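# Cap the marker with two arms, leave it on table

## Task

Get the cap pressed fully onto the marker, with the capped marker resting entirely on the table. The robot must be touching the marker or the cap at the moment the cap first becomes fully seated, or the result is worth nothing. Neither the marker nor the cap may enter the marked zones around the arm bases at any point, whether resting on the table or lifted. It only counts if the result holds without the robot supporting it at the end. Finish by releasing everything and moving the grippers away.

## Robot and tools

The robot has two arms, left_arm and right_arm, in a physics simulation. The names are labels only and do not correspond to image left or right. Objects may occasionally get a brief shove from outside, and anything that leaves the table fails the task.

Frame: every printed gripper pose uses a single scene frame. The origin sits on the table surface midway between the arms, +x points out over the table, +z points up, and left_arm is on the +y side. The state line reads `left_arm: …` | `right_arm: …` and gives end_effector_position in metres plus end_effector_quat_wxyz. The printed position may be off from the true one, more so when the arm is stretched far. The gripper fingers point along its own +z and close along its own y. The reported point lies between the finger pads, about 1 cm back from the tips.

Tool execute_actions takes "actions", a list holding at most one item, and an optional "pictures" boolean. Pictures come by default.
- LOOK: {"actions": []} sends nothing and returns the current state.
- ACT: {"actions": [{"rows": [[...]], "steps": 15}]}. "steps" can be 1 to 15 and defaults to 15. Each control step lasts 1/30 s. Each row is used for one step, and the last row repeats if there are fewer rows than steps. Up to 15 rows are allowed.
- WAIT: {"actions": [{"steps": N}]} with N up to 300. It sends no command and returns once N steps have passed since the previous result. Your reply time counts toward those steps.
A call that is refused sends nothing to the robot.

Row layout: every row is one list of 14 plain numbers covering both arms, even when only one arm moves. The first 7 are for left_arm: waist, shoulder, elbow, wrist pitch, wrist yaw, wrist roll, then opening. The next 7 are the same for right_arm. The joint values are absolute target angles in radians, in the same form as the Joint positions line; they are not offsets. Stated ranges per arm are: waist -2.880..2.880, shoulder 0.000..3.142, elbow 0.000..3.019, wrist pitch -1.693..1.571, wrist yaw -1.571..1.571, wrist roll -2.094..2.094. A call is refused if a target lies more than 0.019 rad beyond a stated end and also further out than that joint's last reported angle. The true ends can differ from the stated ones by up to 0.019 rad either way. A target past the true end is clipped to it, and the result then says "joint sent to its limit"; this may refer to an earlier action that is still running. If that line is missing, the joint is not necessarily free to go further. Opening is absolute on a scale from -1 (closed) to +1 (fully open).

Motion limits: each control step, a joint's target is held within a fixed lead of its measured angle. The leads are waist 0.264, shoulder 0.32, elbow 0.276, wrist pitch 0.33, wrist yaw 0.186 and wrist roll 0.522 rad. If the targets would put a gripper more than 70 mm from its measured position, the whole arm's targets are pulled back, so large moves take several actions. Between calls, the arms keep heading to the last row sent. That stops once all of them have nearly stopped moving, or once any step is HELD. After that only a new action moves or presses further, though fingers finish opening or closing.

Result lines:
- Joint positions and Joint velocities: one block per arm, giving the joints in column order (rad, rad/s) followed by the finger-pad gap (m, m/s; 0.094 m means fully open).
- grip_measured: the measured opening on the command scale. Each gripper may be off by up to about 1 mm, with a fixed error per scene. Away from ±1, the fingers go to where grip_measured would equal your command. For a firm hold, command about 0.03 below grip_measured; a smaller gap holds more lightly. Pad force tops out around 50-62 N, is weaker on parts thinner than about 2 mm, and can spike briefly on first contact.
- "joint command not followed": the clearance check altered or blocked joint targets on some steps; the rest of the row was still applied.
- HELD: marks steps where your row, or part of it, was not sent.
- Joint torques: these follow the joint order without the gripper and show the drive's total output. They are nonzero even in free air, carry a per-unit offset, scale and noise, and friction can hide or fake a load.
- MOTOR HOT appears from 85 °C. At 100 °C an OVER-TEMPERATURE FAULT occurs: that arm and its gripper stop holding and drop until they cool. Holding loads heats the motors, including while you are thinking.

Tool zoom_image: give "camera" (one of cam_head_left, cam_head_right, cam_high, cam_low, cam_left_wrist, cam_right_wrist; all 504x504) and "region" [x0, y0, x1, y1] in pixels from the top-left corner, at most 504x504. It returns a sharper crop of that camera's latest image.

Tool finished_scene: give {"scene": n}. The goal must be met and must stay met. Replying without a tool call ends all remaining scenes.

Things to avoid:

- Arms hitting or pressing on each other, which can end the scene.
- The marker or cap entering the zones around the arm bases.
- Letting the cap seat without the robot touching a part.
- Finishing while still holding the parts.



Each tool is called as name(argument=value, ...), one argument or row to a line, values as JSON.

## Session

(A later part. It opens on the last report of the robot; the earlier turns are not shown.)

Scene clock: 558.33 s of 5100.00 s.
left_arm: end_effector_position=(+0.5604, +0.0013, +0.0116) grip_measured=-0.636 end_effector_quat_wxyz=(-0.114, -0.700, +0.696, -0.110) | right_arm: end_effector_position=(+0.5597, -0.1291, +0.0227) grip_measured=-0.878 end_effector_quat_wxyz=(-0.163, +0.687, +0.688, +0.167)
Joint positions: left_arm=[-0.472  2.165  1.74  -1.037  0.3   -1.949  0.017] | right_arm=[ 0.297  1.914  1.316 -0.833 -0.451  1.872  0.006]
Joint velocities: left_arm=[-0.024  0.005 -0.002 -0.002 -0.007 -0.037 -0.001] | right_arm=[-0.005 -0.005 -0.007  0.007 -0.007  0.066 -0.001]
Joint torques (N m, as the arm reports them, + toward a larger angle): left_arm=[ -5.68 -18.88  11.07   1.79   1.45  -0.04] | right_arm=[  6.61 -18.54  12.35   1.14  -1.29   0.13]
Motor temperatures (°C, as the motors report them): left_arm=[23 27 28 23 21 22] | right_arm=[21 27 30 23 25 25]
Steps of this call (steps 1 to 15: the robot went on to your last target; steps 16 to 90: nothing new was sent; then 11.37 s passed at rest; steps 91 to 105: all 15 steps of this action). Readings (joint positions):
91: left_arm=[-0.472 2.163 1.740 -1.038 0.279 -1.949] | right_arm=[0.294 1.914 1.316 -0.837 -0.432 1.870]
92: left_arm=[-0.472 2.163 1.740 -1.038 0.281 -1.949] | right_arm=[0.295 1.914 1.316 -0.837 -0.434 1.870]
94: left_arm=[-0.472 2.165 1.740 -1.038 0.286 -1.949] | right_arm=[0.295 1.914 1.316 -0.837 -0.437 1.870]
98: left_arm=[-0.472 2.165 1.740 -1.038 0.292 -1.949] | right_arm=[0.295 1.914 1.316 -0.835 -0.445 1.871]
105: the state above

execute_actions(
  actions=[],
)

zoom_image(
  camera="cam_right_wrist",
  region=[210,270,290,340],
)

zoom_image(
  camera="cam_low",
  region=[220,270,300,330],
)

Scene clock: 564.27 s of 5100.00 s.
left_arm: end_effector_position=(+0.5604, +0.0013, +0.0116) grip_measured=-0.636 end_effector_quat_wxyz=(-0.114, -0.700, +0.696, -0.110) | right_arm: end_effector_position=(+0.5597, -0.1291, +0.0227) grip_measured=-0.878 end_effector_quat_wxyz=(-0.163, +0.687, +0.688, +0.167)
Joint positions: left_arm=[-0.472  2.165  1.74  -1.037  0.3   -1.949  0.017] | right_arm=[ 0.297  1.914  1.316 -0.833 -0.451  1.872  0.006]
Joint velocities: left_arm=[-0.024 -0.015  0.017 -0.002  0.007 -0.022  0.   ] | right_arm=[-0.015  0.005 -0.012  0.007 -0.037 -0.051 -0.   ]
Joint torques (N m, as the arm reports them, + toward a larger angle): left_arm=[ -5.58 -18.85  11.07   1.81   1.45  -0.04] | right_arm=[  6.37 -18.44  12.38   1.36  -1.32   0.15]
Motor temperatures (°C, as the motors report them): left_arm=[23 27 28 23 22 22] | right_arm=[21 27 30 23 26 25]
Steps of this call (steps 1 to 15: the robot went on to your last target; steps 16 to 90: nothing new was sent; then 2.93 s passed at rest). Readings (joint positions):
1: left_arm=[-0.472 2.165 1.740 -1.037 0.300 -1.949] | right_arm=[0.297 1.914 1.316 -0.833 -0.451 1.872]
2: left_arm=[-0.472 2.165 1.740 -1.037 0.300 -1.949] | right_arm=[0.297 1.914 1.316 -0.833 -0.451 1.872]
4: left_arm=[-0.472 2.165 1.740 -1.037 0.300 -1.949] | right_arm=[0.297 1.914 1.316 -0.833 -0.451 1.872]
8: left_arm=[-0.472 2.165 1.740 -1.037 0.300 -1.949] | right_arm=[0.297 1.914 1.316 -0.833 -0.451 1.872]
90: the state above
All arms were judged still, so your last target was given up. Only a new action makes them travel on or press farther. Fingers that are still opening or closing keep moving.

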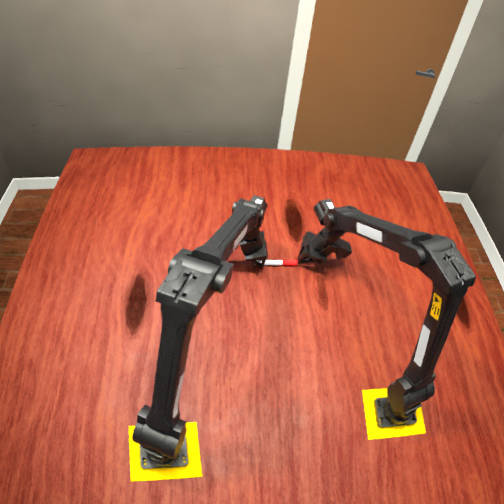

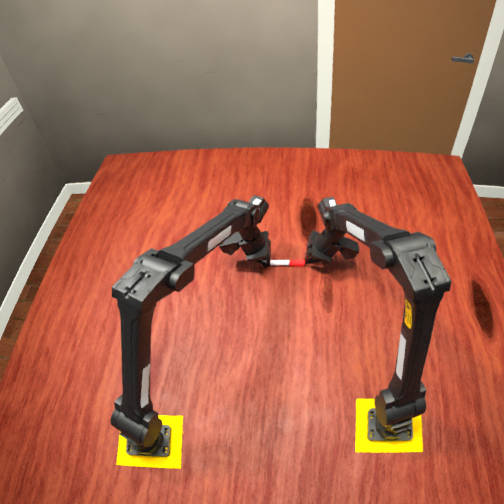

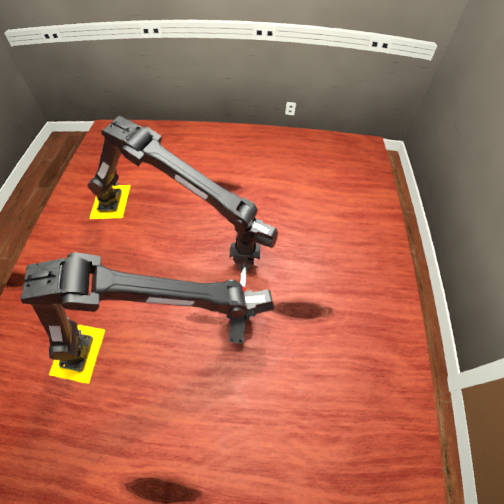

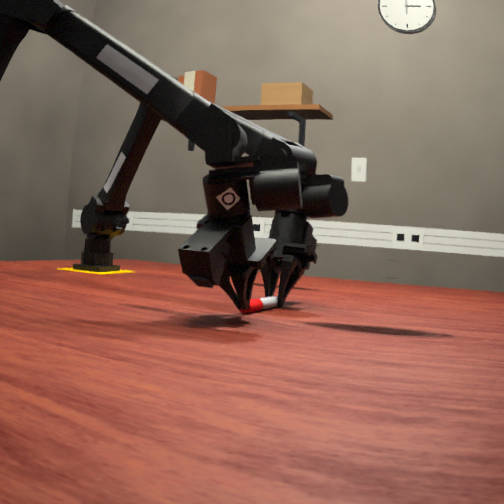

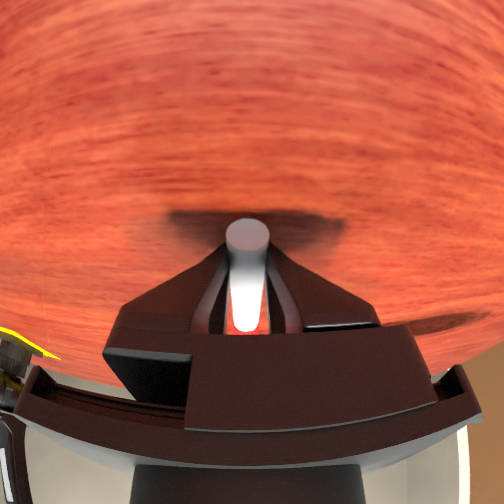

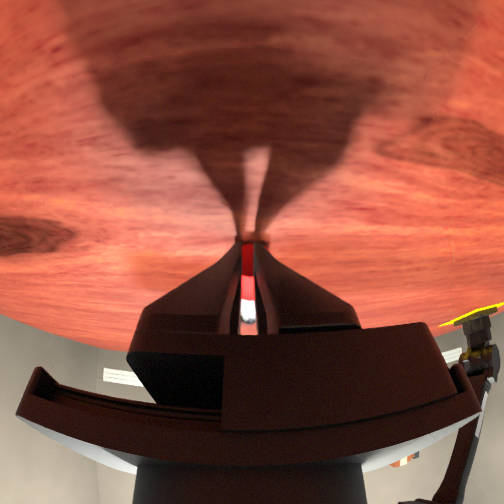

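Region (210, 270, 290, 340) of cam_right_wrist's 504x504 image, scaled by 6.300, with more detail than that image has; it fills the top 441 rows of this view, and the rest is white.

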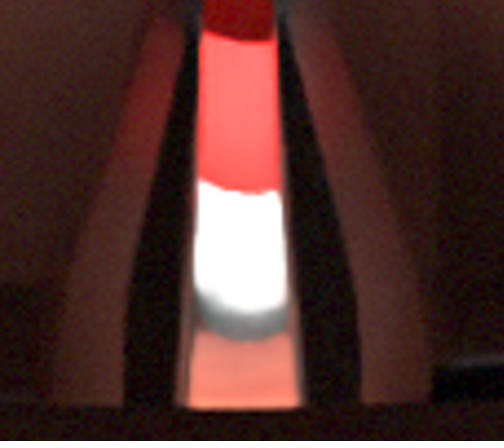

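Region (220, 270, 300, 330) of cam_low's 504x504 image, scaled by 6.300, with more detail than that image has; it fills the top 378 rows of this view, and the rest is white.

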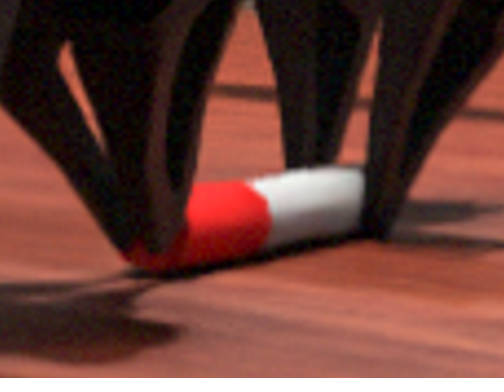

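execute_actions(
  actions=[
    {"rows":[[-0.534,2.2,1.755,-0.997,0.332,-1.95,-0.69,0.369,1.93,1.35,-0.802,-0.486,1.88,-0.88],[-0.536,2.21,1.75,-0.995,0.334,-1.95,-0.69,0.374,1.93,1.35,-0.8,-0.487,1.88,-0.88],[-0.538,2.22,1.745,-0.993,0.336,-1.95,-0.69,0.379,1.93,1.351,-0.798,-0.488,1.88,-0.88],[-0.54,2.22,1.745,-0.991,0.336,-1.95,-0.69,0.384,1.93,1.352,-0.796,-0.489,1.88,-0.88],[-0.542,2.22,1.745,-0.99,0.336,-1.95,-0.69,0.389,1.93,1.353,-0.794,-0.49,1.88,-0.88],[-0.544,2.22,1.745,-0.99,0.336,-1.95,-0.69,0.394,1.93,1.354,-0.792,-0.491,1.88,-0.88],[-0.546,2.22,1.745,-0.99,0.336,-1.95,-0.69,0.399,1.93,1.355,-0.79,-0.492,1.88,-0.88],[-0.546,2.22,1.745,-0.99,0.336,-1.95,-0.69,0.404,1.93,1.355,-0.79,-0.493,1.88,-0.88]],"steps":15},
  ],
)

zoom_image(
  camera="cam_head_left",
  region=[255,245,315,280],
)

Scene clock: 580.73 s of 5100.00 s.
left_arm: end_effector_position=(+0.5602, +0.0012, +0.0107) grip_measured=-0.636 end_effector_quat_wxyz=(-0.115, -0.700, +0.696, -0.109) | right_arm: end_effector_position=(+0.5600, -0.1277, +0.0223) grip_measured=-0.878 end_effector_quat_wxyz=(-0.159, +0.686, +0.690, +0.166)
Joint positions: left_arm=[-0.472  2.167  1.74  -1.037  0.301 -1.949  0.017] | right_arm=[ 0.302  1.914  1.316 -0.828 -0.444  1.872  0.006]
Joint velocities: left_arm=[-0.005  0.005  0.017 -0.002 -0.022 -0.022  0.001] | right_arm=[ 0.005 -0.005 -0.002 -0.012  0.081 -0.022 -0.001]
Joint torques (N m, as the arm reports them, + toward a larger angle): left_arm=[ -6.85 -16.36   9.66   2.11   1.64  -0.04] | right_arm=[  7.98 -17.9   12.82   1.54  -1.81   0.13]
Motor temperatures (°C, as the motors report them): left_arm=[23 26 28 23 22 22] | right_arm=[21 27 31 23 27 25]
Steps of this call (steps 1 to 90: nothing new was sent; then 12.97 s passed at rest; steps 91 to 105: all 15 steps of this action). Readings (joint positions):
91: left_arm=[-0.472 2.166 1.740 -1.037 0.300 -1.949] | right_arm=[0.298 1.914 1.316 -0.833 -0.451 1.872]
92: left_arm=[-0.472 2.166 1.740 -1.037 0.300 -1.949] | right_arm=[0.298 1.914 1.316 -0.832 -0.451 1.872]
94: left_arm=[-0.472 2.167 1.740 -1.037 0.302 -1.949] | right_arm=[0.299 1.914 1.316 -0.831 -0.450 1.872]
98: left_arm=[-0.472 2.167 1.740 -1.037 0.302 -1.949] | right_arm=[0.301 1.914 1.316 -0.829 -0.445 1.872]
105: the state above

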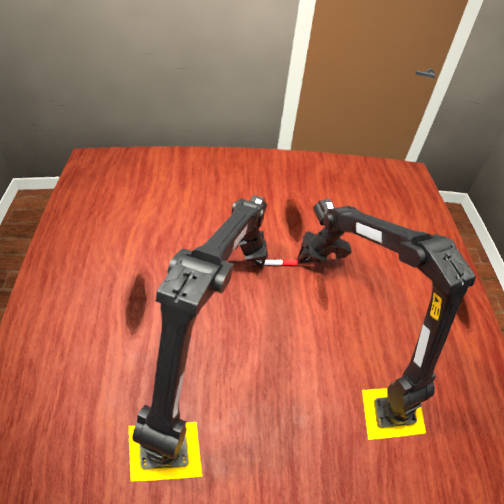

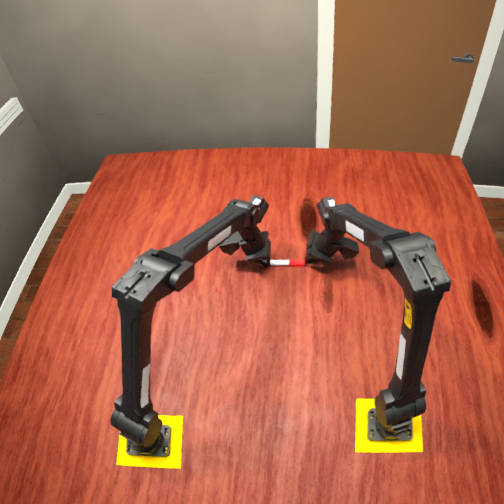

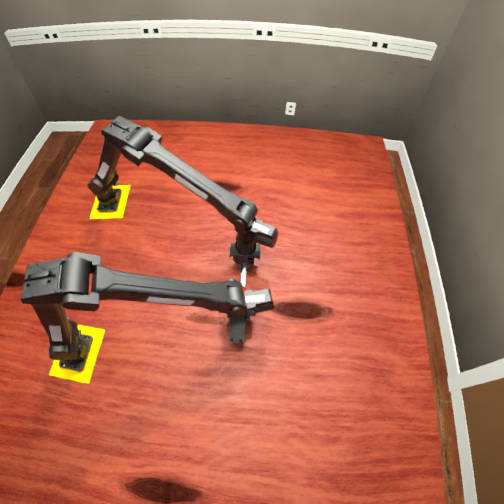

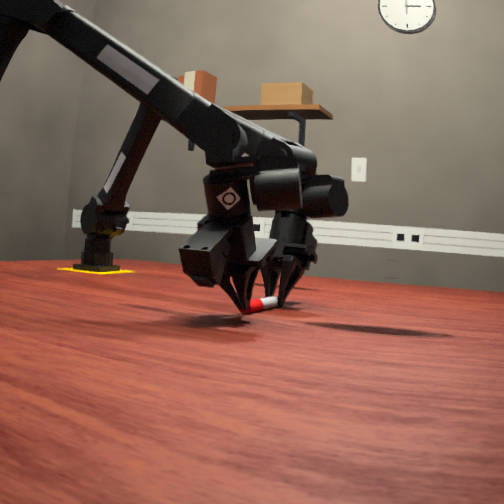

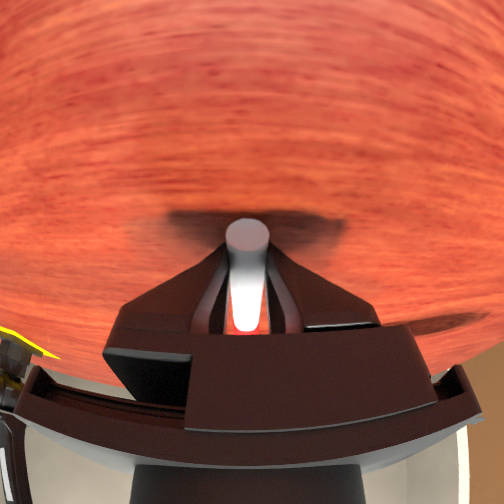

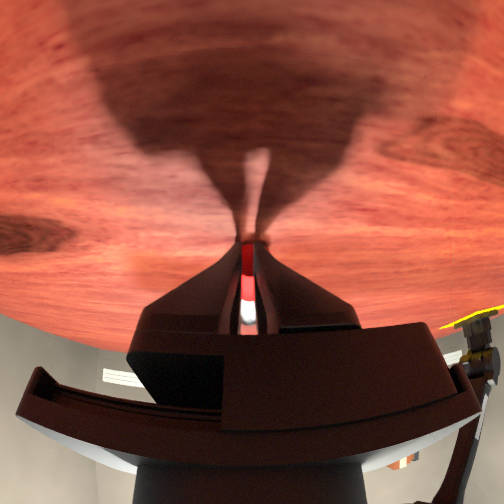

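Region (255, 245, 315, 280) of cam_head_left's 504x504 image, scaled by 8.400, with more detail than that image has; it fills the top 294 rows of this view, and the rest is white.

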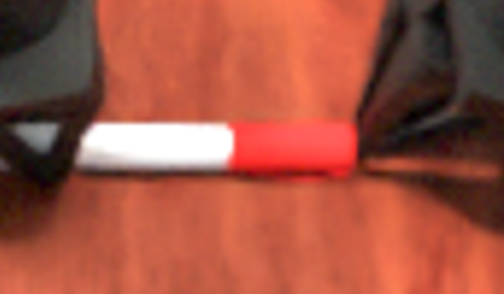

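execute_actions(
  actions=[
    {"rows":[[-0.532,2.21,1.75,-1.0,0.33,-1.95,-0.69,0.384,1.925,1.35,-0.8,-0.484,1.87,-0.88],[-0.518,2.195,1.75,-1.01,0.323,-1.95,-0.69,0.364,1.92,1.345,-0.805,-0.474,1.87,-0.88],[-0.504,2.18,1.755,-1.02,0.316,-1.95,-0.69,0.344,1.92,1.34,-0.81,-0.464,1.87,-0.88],[-0.49,2.165,1.76,-1.03,0.308,-1.95,-0.69,0.324,1.92,1.335,-0.82,-0.454,1.87,-0.88],[-0.48,2.155,1.76,-1.035,0.3,-1.95,-0.69,0.304,1.92,1.33,-0.83,-0.444,1.87,-0.88],[-0.472,2.15,1.76,-1.037,0.295,-1.95,-0.69,0.29,1.92,1.33,-0.83,-0.44,1.87,-0.88],[-0.472,2.15,1.76,-1.037,0.295,-1.95,-0.55,0.28,1.92,1.33,-0.83,-0.43,1.87,-0.88],[-0.472,2.15,1.76,-1.037,0.295,-1.95,-0.3,0.275,1.91,1.33,-0.83,-0.42,1.87,-0.88],[-0.472,2.14,1.76,-1.037,0.295,-1.95,-0.1,0.275,1.89,1.33,-0.83,-0.41,1.87,-0.88],[-0.472,2.125,1.76,-1.037,0.295,-1.95,-0.1,0.275,1.87,1.33,-0.84,-0.4,1.87,-0.6],[-0.472,2.11,1.76,-1.037,0.295,-1.95,-0.1,0.275,1.855,1.33,-0.86,-0.38,1.87,-0.3],[-0.472,2.09,1.76,-1.037,0.295,-1.95,-0.1,0.275,1.84,1.33,-0.88,-0.36,1.87,0],[-0.472,2.07,1.76,-1.05,0.295,-1.95,-0.1,0.275,1.82,1.33,-0.9,-0.34,1.87,0.3],[-0.47,2.05,1.76,-1.07,0.295,-1.95,-0.1,0.275,1.8,1.33,-0.92,-0.32,1.87,0.5],[-0.46,2.03,1.76,-1.09,0.295,-1.95,-0.1,0.275,1.79,1.33,-0.93,-0.3,1.87,0.5]],"steps":15},
  ],
  pictures=false,
)

execute_actions(
  actions=[
    {"rows":[[-0.44,2.02,1.76,-1.09,0.295,-1.95,-0.1,0.28,1.79,1.33,-0.94,-0.28,1.87,0.5],[-0.42,2.01,1.76,-1.09,0.295,-1.95,-0.1,0.3,1.79,1.33,-0.95,-0.26,1.88,0.5],[-0.39,2.0,1.76,-1.09,0.295,-1.95,-0.1,0.32,1.79,1.33,-0.96,-0.24,1.9,0.5],[-0.36,2.0,1.76,-1.09,0.295,-1.95,-0.1,0.345,1.79,1.33,-0.96,-0.22,1.92,0.5],[-0.33,2.0,1.76,-1.09,0.295,-1.95,-0.1,0.37,1.79,1.33,-0.96,-0.2,1.94,0.5],[-0.3,2.0,1.76,-1.09,0.295,-1.95,-0.1,0.395,1.79,1.33,-0.96,-0.18,1.96,0.5],[-0.27,2.0,1.76,-1.09,0.295,-1.95,-0.1,0.42,1.79,1.33,-0.96,-0.16,1.98,0.5],[-0.24,2.0,1.76,-1.09,0.295,-1.95,-0.1,0.445,1.79,1.33,-0.96,-0.14,2.0,0.5],[-0.21,2.0,1.76,-1.09,0.295,-1.95,-0.1,0.47,1.79,1.33,-0.96,-0.12,2.02,0.5],[-0.18,2.0,1.76,-1.09,0.295,-1.95,-0.1,0.495,1.79,1.33,-0.96,-0.1,2.04,0.5],[-0.15,2.0,1.76,-1.09,0.295,-1.95,-0.1,0.52,1.79,1.33,-0.96,-0.08,2.06,0.5],[-0.12,2.0,1.76,-1.09,0.295,-1.95,-0.1,0.545,1.79,1.33,-0.96,-0.06,2.06,0.5],[-0.09,2.0,1.76,-1.09,0.295,-1.95,-0.1,0.57,1.79,1.33,-0.96,-0.04,2.06,0.5],[-0.07,2.0,1.76,-1.09,0.295,-1.95,-0.1,0.59,1.79,1.33,-0.96,-0.02,2.06,0.5],[-0.05,2.0,1.76,-1.09,0.295,-1.95,-0.1,0.6,1.79,1.33,-0.96,0,2.06,0.5]],"steps":15},
  ],
  pictures=false,
)

execute_actions(
  actions=[
    {"steps":15},
  ],
)

Scene clock: 628.83 s of 5100.00 s.
left_arm: end_effector_position=(+0.5620, +0.0026, +0.0348) grip_measured=-0.103 end_effector_quat_wxyz=(-0.107, -0.699, +0.697, -0.120) | right_arm: end_effector_position=(+0.5616, -0.1607, +0.0361) grip_measured=+0.465 end_effector_quat_wxyz=(-0.107, +0.707, +0.687, +0.132)
Joint positions: left_arm=[-0.47   2.128  1.74  -1.05   0.295 -1.949  0.042] | right_arm=[ 0.28   1.87   1.316 -0.889 -0.317  1.872  0.069]
Joint velocities: left_arm=[-0.005 -0.405 -0.017 -0.305 -0.081 -0.037 -0.   ] | right_arm=[-0.024 -0.484  0.002 -0.452  0.476 -0.007  0.065]
Joint torques (N m, as the arm reports them, + toward a larger angle): left_arm=[  0.65 -26.85  11.11  -0.45   0.16  -0.04] | right_arm=[  0.44 -23.49  10.65  -0.23  -0.12   0.01]
Motor temperatures (°C, as the motors report them): left_arm=[23 26 28 23 24 22] | right_arm=[22 27 32 23 32 25]
Steps of this call (steps 1 to 15: the robot went on to your last target; steps 16 to 90: nothing new was sent; then 44.60 s passed at rest; steps 91 to 105: all 15 steps of this action). Readings (joint positions):
91: left_arm=[-0.472 2.167 1.740 -1.037 0.300 -1.949] | right_arm=[0.302 1.914 1.316 -0.828 -0.442 1.872]
92: left_arm=[-0.472 2.167 1.740 -1.037 0.298 -1.949] | right_arm=[0.302 1.914 1.316 -0.828 -0.438 1.872]
94: left_arm=[-0.470 2.165 1.740 -1.037 0.295 -1.949] | right_arm=[0.300 1.914 1.316 -0.828 -0.435 1.872]
98: left_arm=[-0.470 2.165 1.740 -1.037 0.294 -1.949] | right_arm=[0.294 1.914 1.316 -0.828 -0.428 1.872]
105: the state above

Scene clock: 629.33 s of 5100.00 s.
left_arm: end_effector_position=(+0.6172, +0.1768, +0.1201) grip_measured=-0.103 end_effector_quat_wxyz=(+0.060, +0.779, -0.598, +0.181) | right_arm: end_effector_position=(+0.5040, -0.0600, +0.0731) grip_measured=+0.498 end_effector_quat_wxyz=(+0.013, +0.667, +0.741, +0.080)
Joint positions: left_arm=[-0.196  1.995  1.74  -1.069  0.296 -1.949  0.042] | right_arm=[ 0.58   1.78   1.316 -0.944 -0.019  2.02   0.07 ]
Joint velocities: left_arm=[ 0.933  0.015  0.012 -0.007  0.081  0.022 -0.   ] | right_arm=[ 0.806 -0.005  0.007 -0.002  0.403  0.168  0.   ]
Joint torques (N m, as the arm reports them, + toward a larger angle): left_arm=[  1.32 -19.55  11.15  -0.15   0.13  -0.02] | right_arm=[ -1.92 -18.3   11.24  -0.24   0.26   0.13]
Motor temperatures (°C, as the motors report them): left_arm=[23 26 28 23 24 22] | right_arm=[22 27 32 23 32 25]
Steps of this call (steps 1 to 15: all 15 steps of this action). Readings (joint positions):
1: left_arm=[-0.470 2.113 1.740 -1.059 0.295 -1.949] | right_arm=[0.280 1.853 1.316 -0.903 -0.297 1.872]
2: left_arm=[-0.468 2.096 1.740 -1.064 0.295 -1.949] | right_arm=[0.281 1.836 1.316 -0.915 -0.277 1.872]
4: left_arm=[-0.457 2.060 1.740 -1.069 0.295 -1.949] | right_arm=[0.289 1.805 1.316 -0.933 -0.236 1.881]
8: left_arm=[-0.396 2.004 1.740 -1.069 0.296 -1.949] | right_arm=[0.360 1.780 1.316 -0.943 -0.155 1.928]
15: the state above

Scene clock: 629.83 s of 5100.00 s.
left_arm: end_effector_position=(+0.6238, +0.2869, +0.1174) grip_measured=-0.103 end_effector_quat_wxyz=(+0.046, +0.826, -0.532, +0.180) | right_arm: end_effector_position=(+0.5003, -0.0547, +0.0730) grip_measured=+0.498 end_effector_quat_wxyz=(+0.020, +0.671, +0.737, +0.078)
Joint positions: left_arm=[-0.032  1.998  1.74  -1.075  0.292 -1.949  0.042] | right_arm=[ 0.598  1.78   1.316 -0.946 -0.001  2.048  0.07 ]
Joint velocities: left_arm=[-0.22  -0.005 -0.027 -0.002 -0.022  0.051  0.   ] | right_arm=[ 0.005 -0.005 -0.012  0.002 -0.037 -0.022  0.001]
Joint torques (N m, as the arm reports them, + toward a larger angle): left_arm=[ -1.02 -19.56  11.8   -0.31   0.24  -0.03] | right_arm=[  1.18 -17.25  10.89  -0.28   0.19   0.14]
Motor temperatures (°C, as the motors report them): left_arm=[23 26 28 23 24 22] | right_arm=[22 27 32 23 32 25]
Steps of this call (steps 1 to 15: the robot went on to your last target). Readings (joint positions):
1: left_arm=[-0.163 1.996 1.740 -1.069 0.296 -1.949] | right_arm=[0.604 1.780 1.316 -0.944 -0.011 2.026]
2: left_arm=[-0.129 1.997 1.740 -1.069 0.296 -1.949] | right_arm=[0.622 1.780 1.316 -0.944 -0.008 2.031]
4: left_arm=[-0.067 1.998 1.740 -1.071 0.295 -1.949] | right_arm=[0.637 1.780 1.316 -0.945 -0.007 2.037]
8: left_arm=[0.002 1.998 1.740 -1.074 0.292 -1.949] | right_arm=[0.621 1.780 1.316 -0.946 -0.003 2.044]
15: the state above

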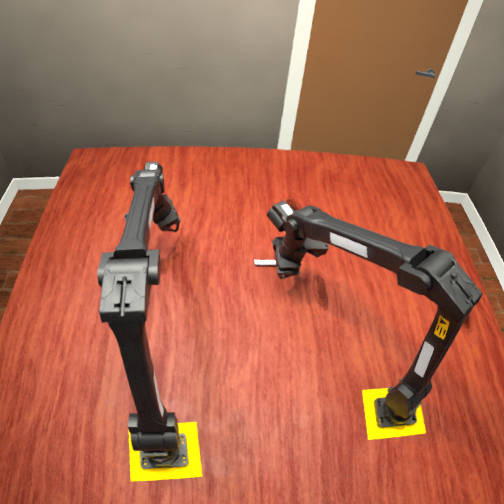

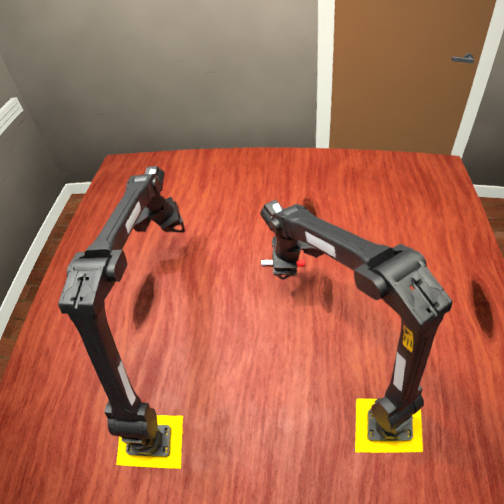

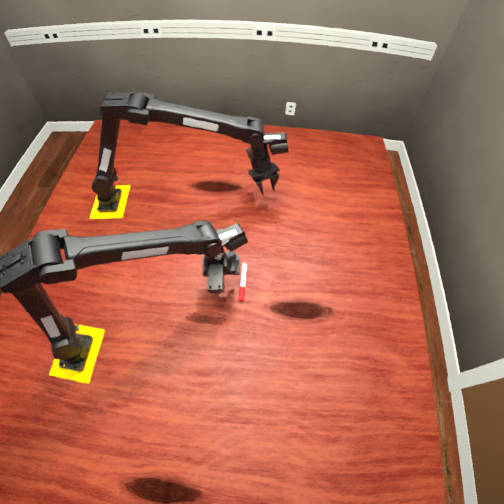

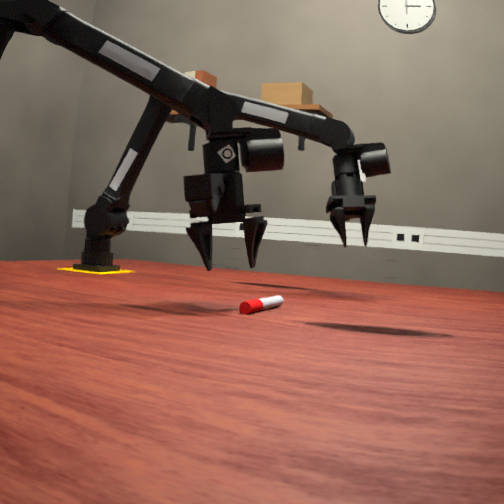

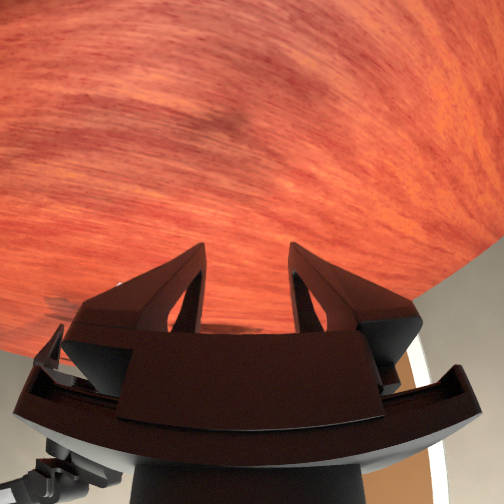

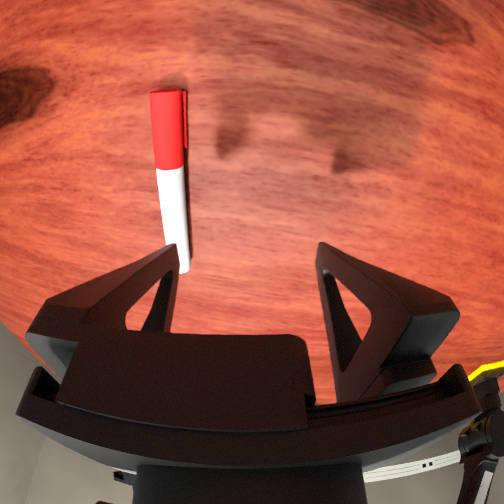

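Flush. Move clear.

zoom_image(
  camera="cam_right_wrist",
  region=[140,140,210,200],
)

execute_actions(
  actions=[
    {"rows":[[-0.05,2.0,1.76,-1.09,0.295,-1.95,-0.1,0.57,1.75,1.33,-0.96,0,2.06,0.5],[-0.05,2.0,1.76,-1.09,0.295,-1.95,-0.1,0.53,1.72,1.33,-0.96,0,2.06,0.5],[-0.05,2.0,1.76,-1.09,0.295,-1.95,-0.1,0.48,1.69,1.33,-0.96,0,2.06,0.5],[-0.05,2.0,1.76,-1.09,0.295,-1.95,-0.1,0.1,1.65,1.33,-0.96,0,2.06,0.5]],"steps":15},
  ],
  pictures=false,
)

Region (140, 140, 210, 200) of cam_right_wrist's 504x504 image, scaled by 7.200, with more detail than that image has; it fills the top 432 rows of this view, and the rest is white.

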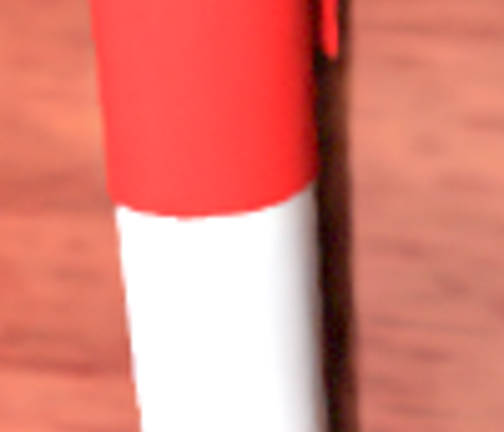

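Scene clock: 646.07 s of 5100.00 s.
left_arm: end_effector_position=(+0.6238, +0.2745, +0.1174) grip_measured=-0.103 end_effector_quat_wxyz=(+0.048, +0.821, -0.539, +0.180) | right_arm: end_effector_position=(+0.5858, -0.2831, +0.1191) grip_measured=+0.498 end_effector_quat_wxyz=(+0.057, +0.815, +0.567, +0.110)
Joint positions: left_arm=[-0.05   1.998  1.74  -1.075  0.294 -1.949  0.042] | right_arm=[ 0.15   1.693  1.316 -0.946 -0.002  2.049  0.07 ]
Joint velocities: left_arm=[-0.015 -0.005  0.002  0.017 -0.007  0.007 -0.   ] | right_arm=[-1.245 -0.151 -0.022  0.002  0.007  0.022  0.   ]
Joint torques (N m, as the arm reports them, + toward a larger angle): left_arm=[ -0.22 -19.58  11.84  -0.32   0.22  -0.03] | right_arm=[  3.8  -20.43  11.58  -0.12   0.12   0.19]
Motor temperatures (°C, as the motors report them): left_arm=[23 26 29 23 23 22] | right_arm=[22 27 31 23 29 25]
Steps of this call (steps 1 to 30: the robot went on to your last target; steps 31 to 90: nothing new was sent; then 12.73 s passed at rest; steps 91 to 105: all 15 steps of this action). Readings (joint positions):
91: left_arm=[-0.050 1.998 1.740 -1.075 0.294 -1.949] | right_arm=[0.597 1.780 1.316 -0.946 -0.001 2.049]
92: left_arm=[-0.050 1.998 1.740 -1.075 0.294 -1.949] | right_arm=[0.592 1.777 1.316 -0.946 -0.002 2.049]
94: left_arm=[-0.050 1.998 1.740 -1.075 0.294 -1.949] | right_arm=[0.565 1.767 1.316 -0.946 -0.003 2.049]
98: left_arm=[-0.050 1.998 1.740 -1.075 0.294 -1.949] | right_arm=[0.445 1.734 1.316 -0.946 -0.003 2.049]
105: the state above

finished_scene(
  scene=1,
)

The scene is finished: the task was done.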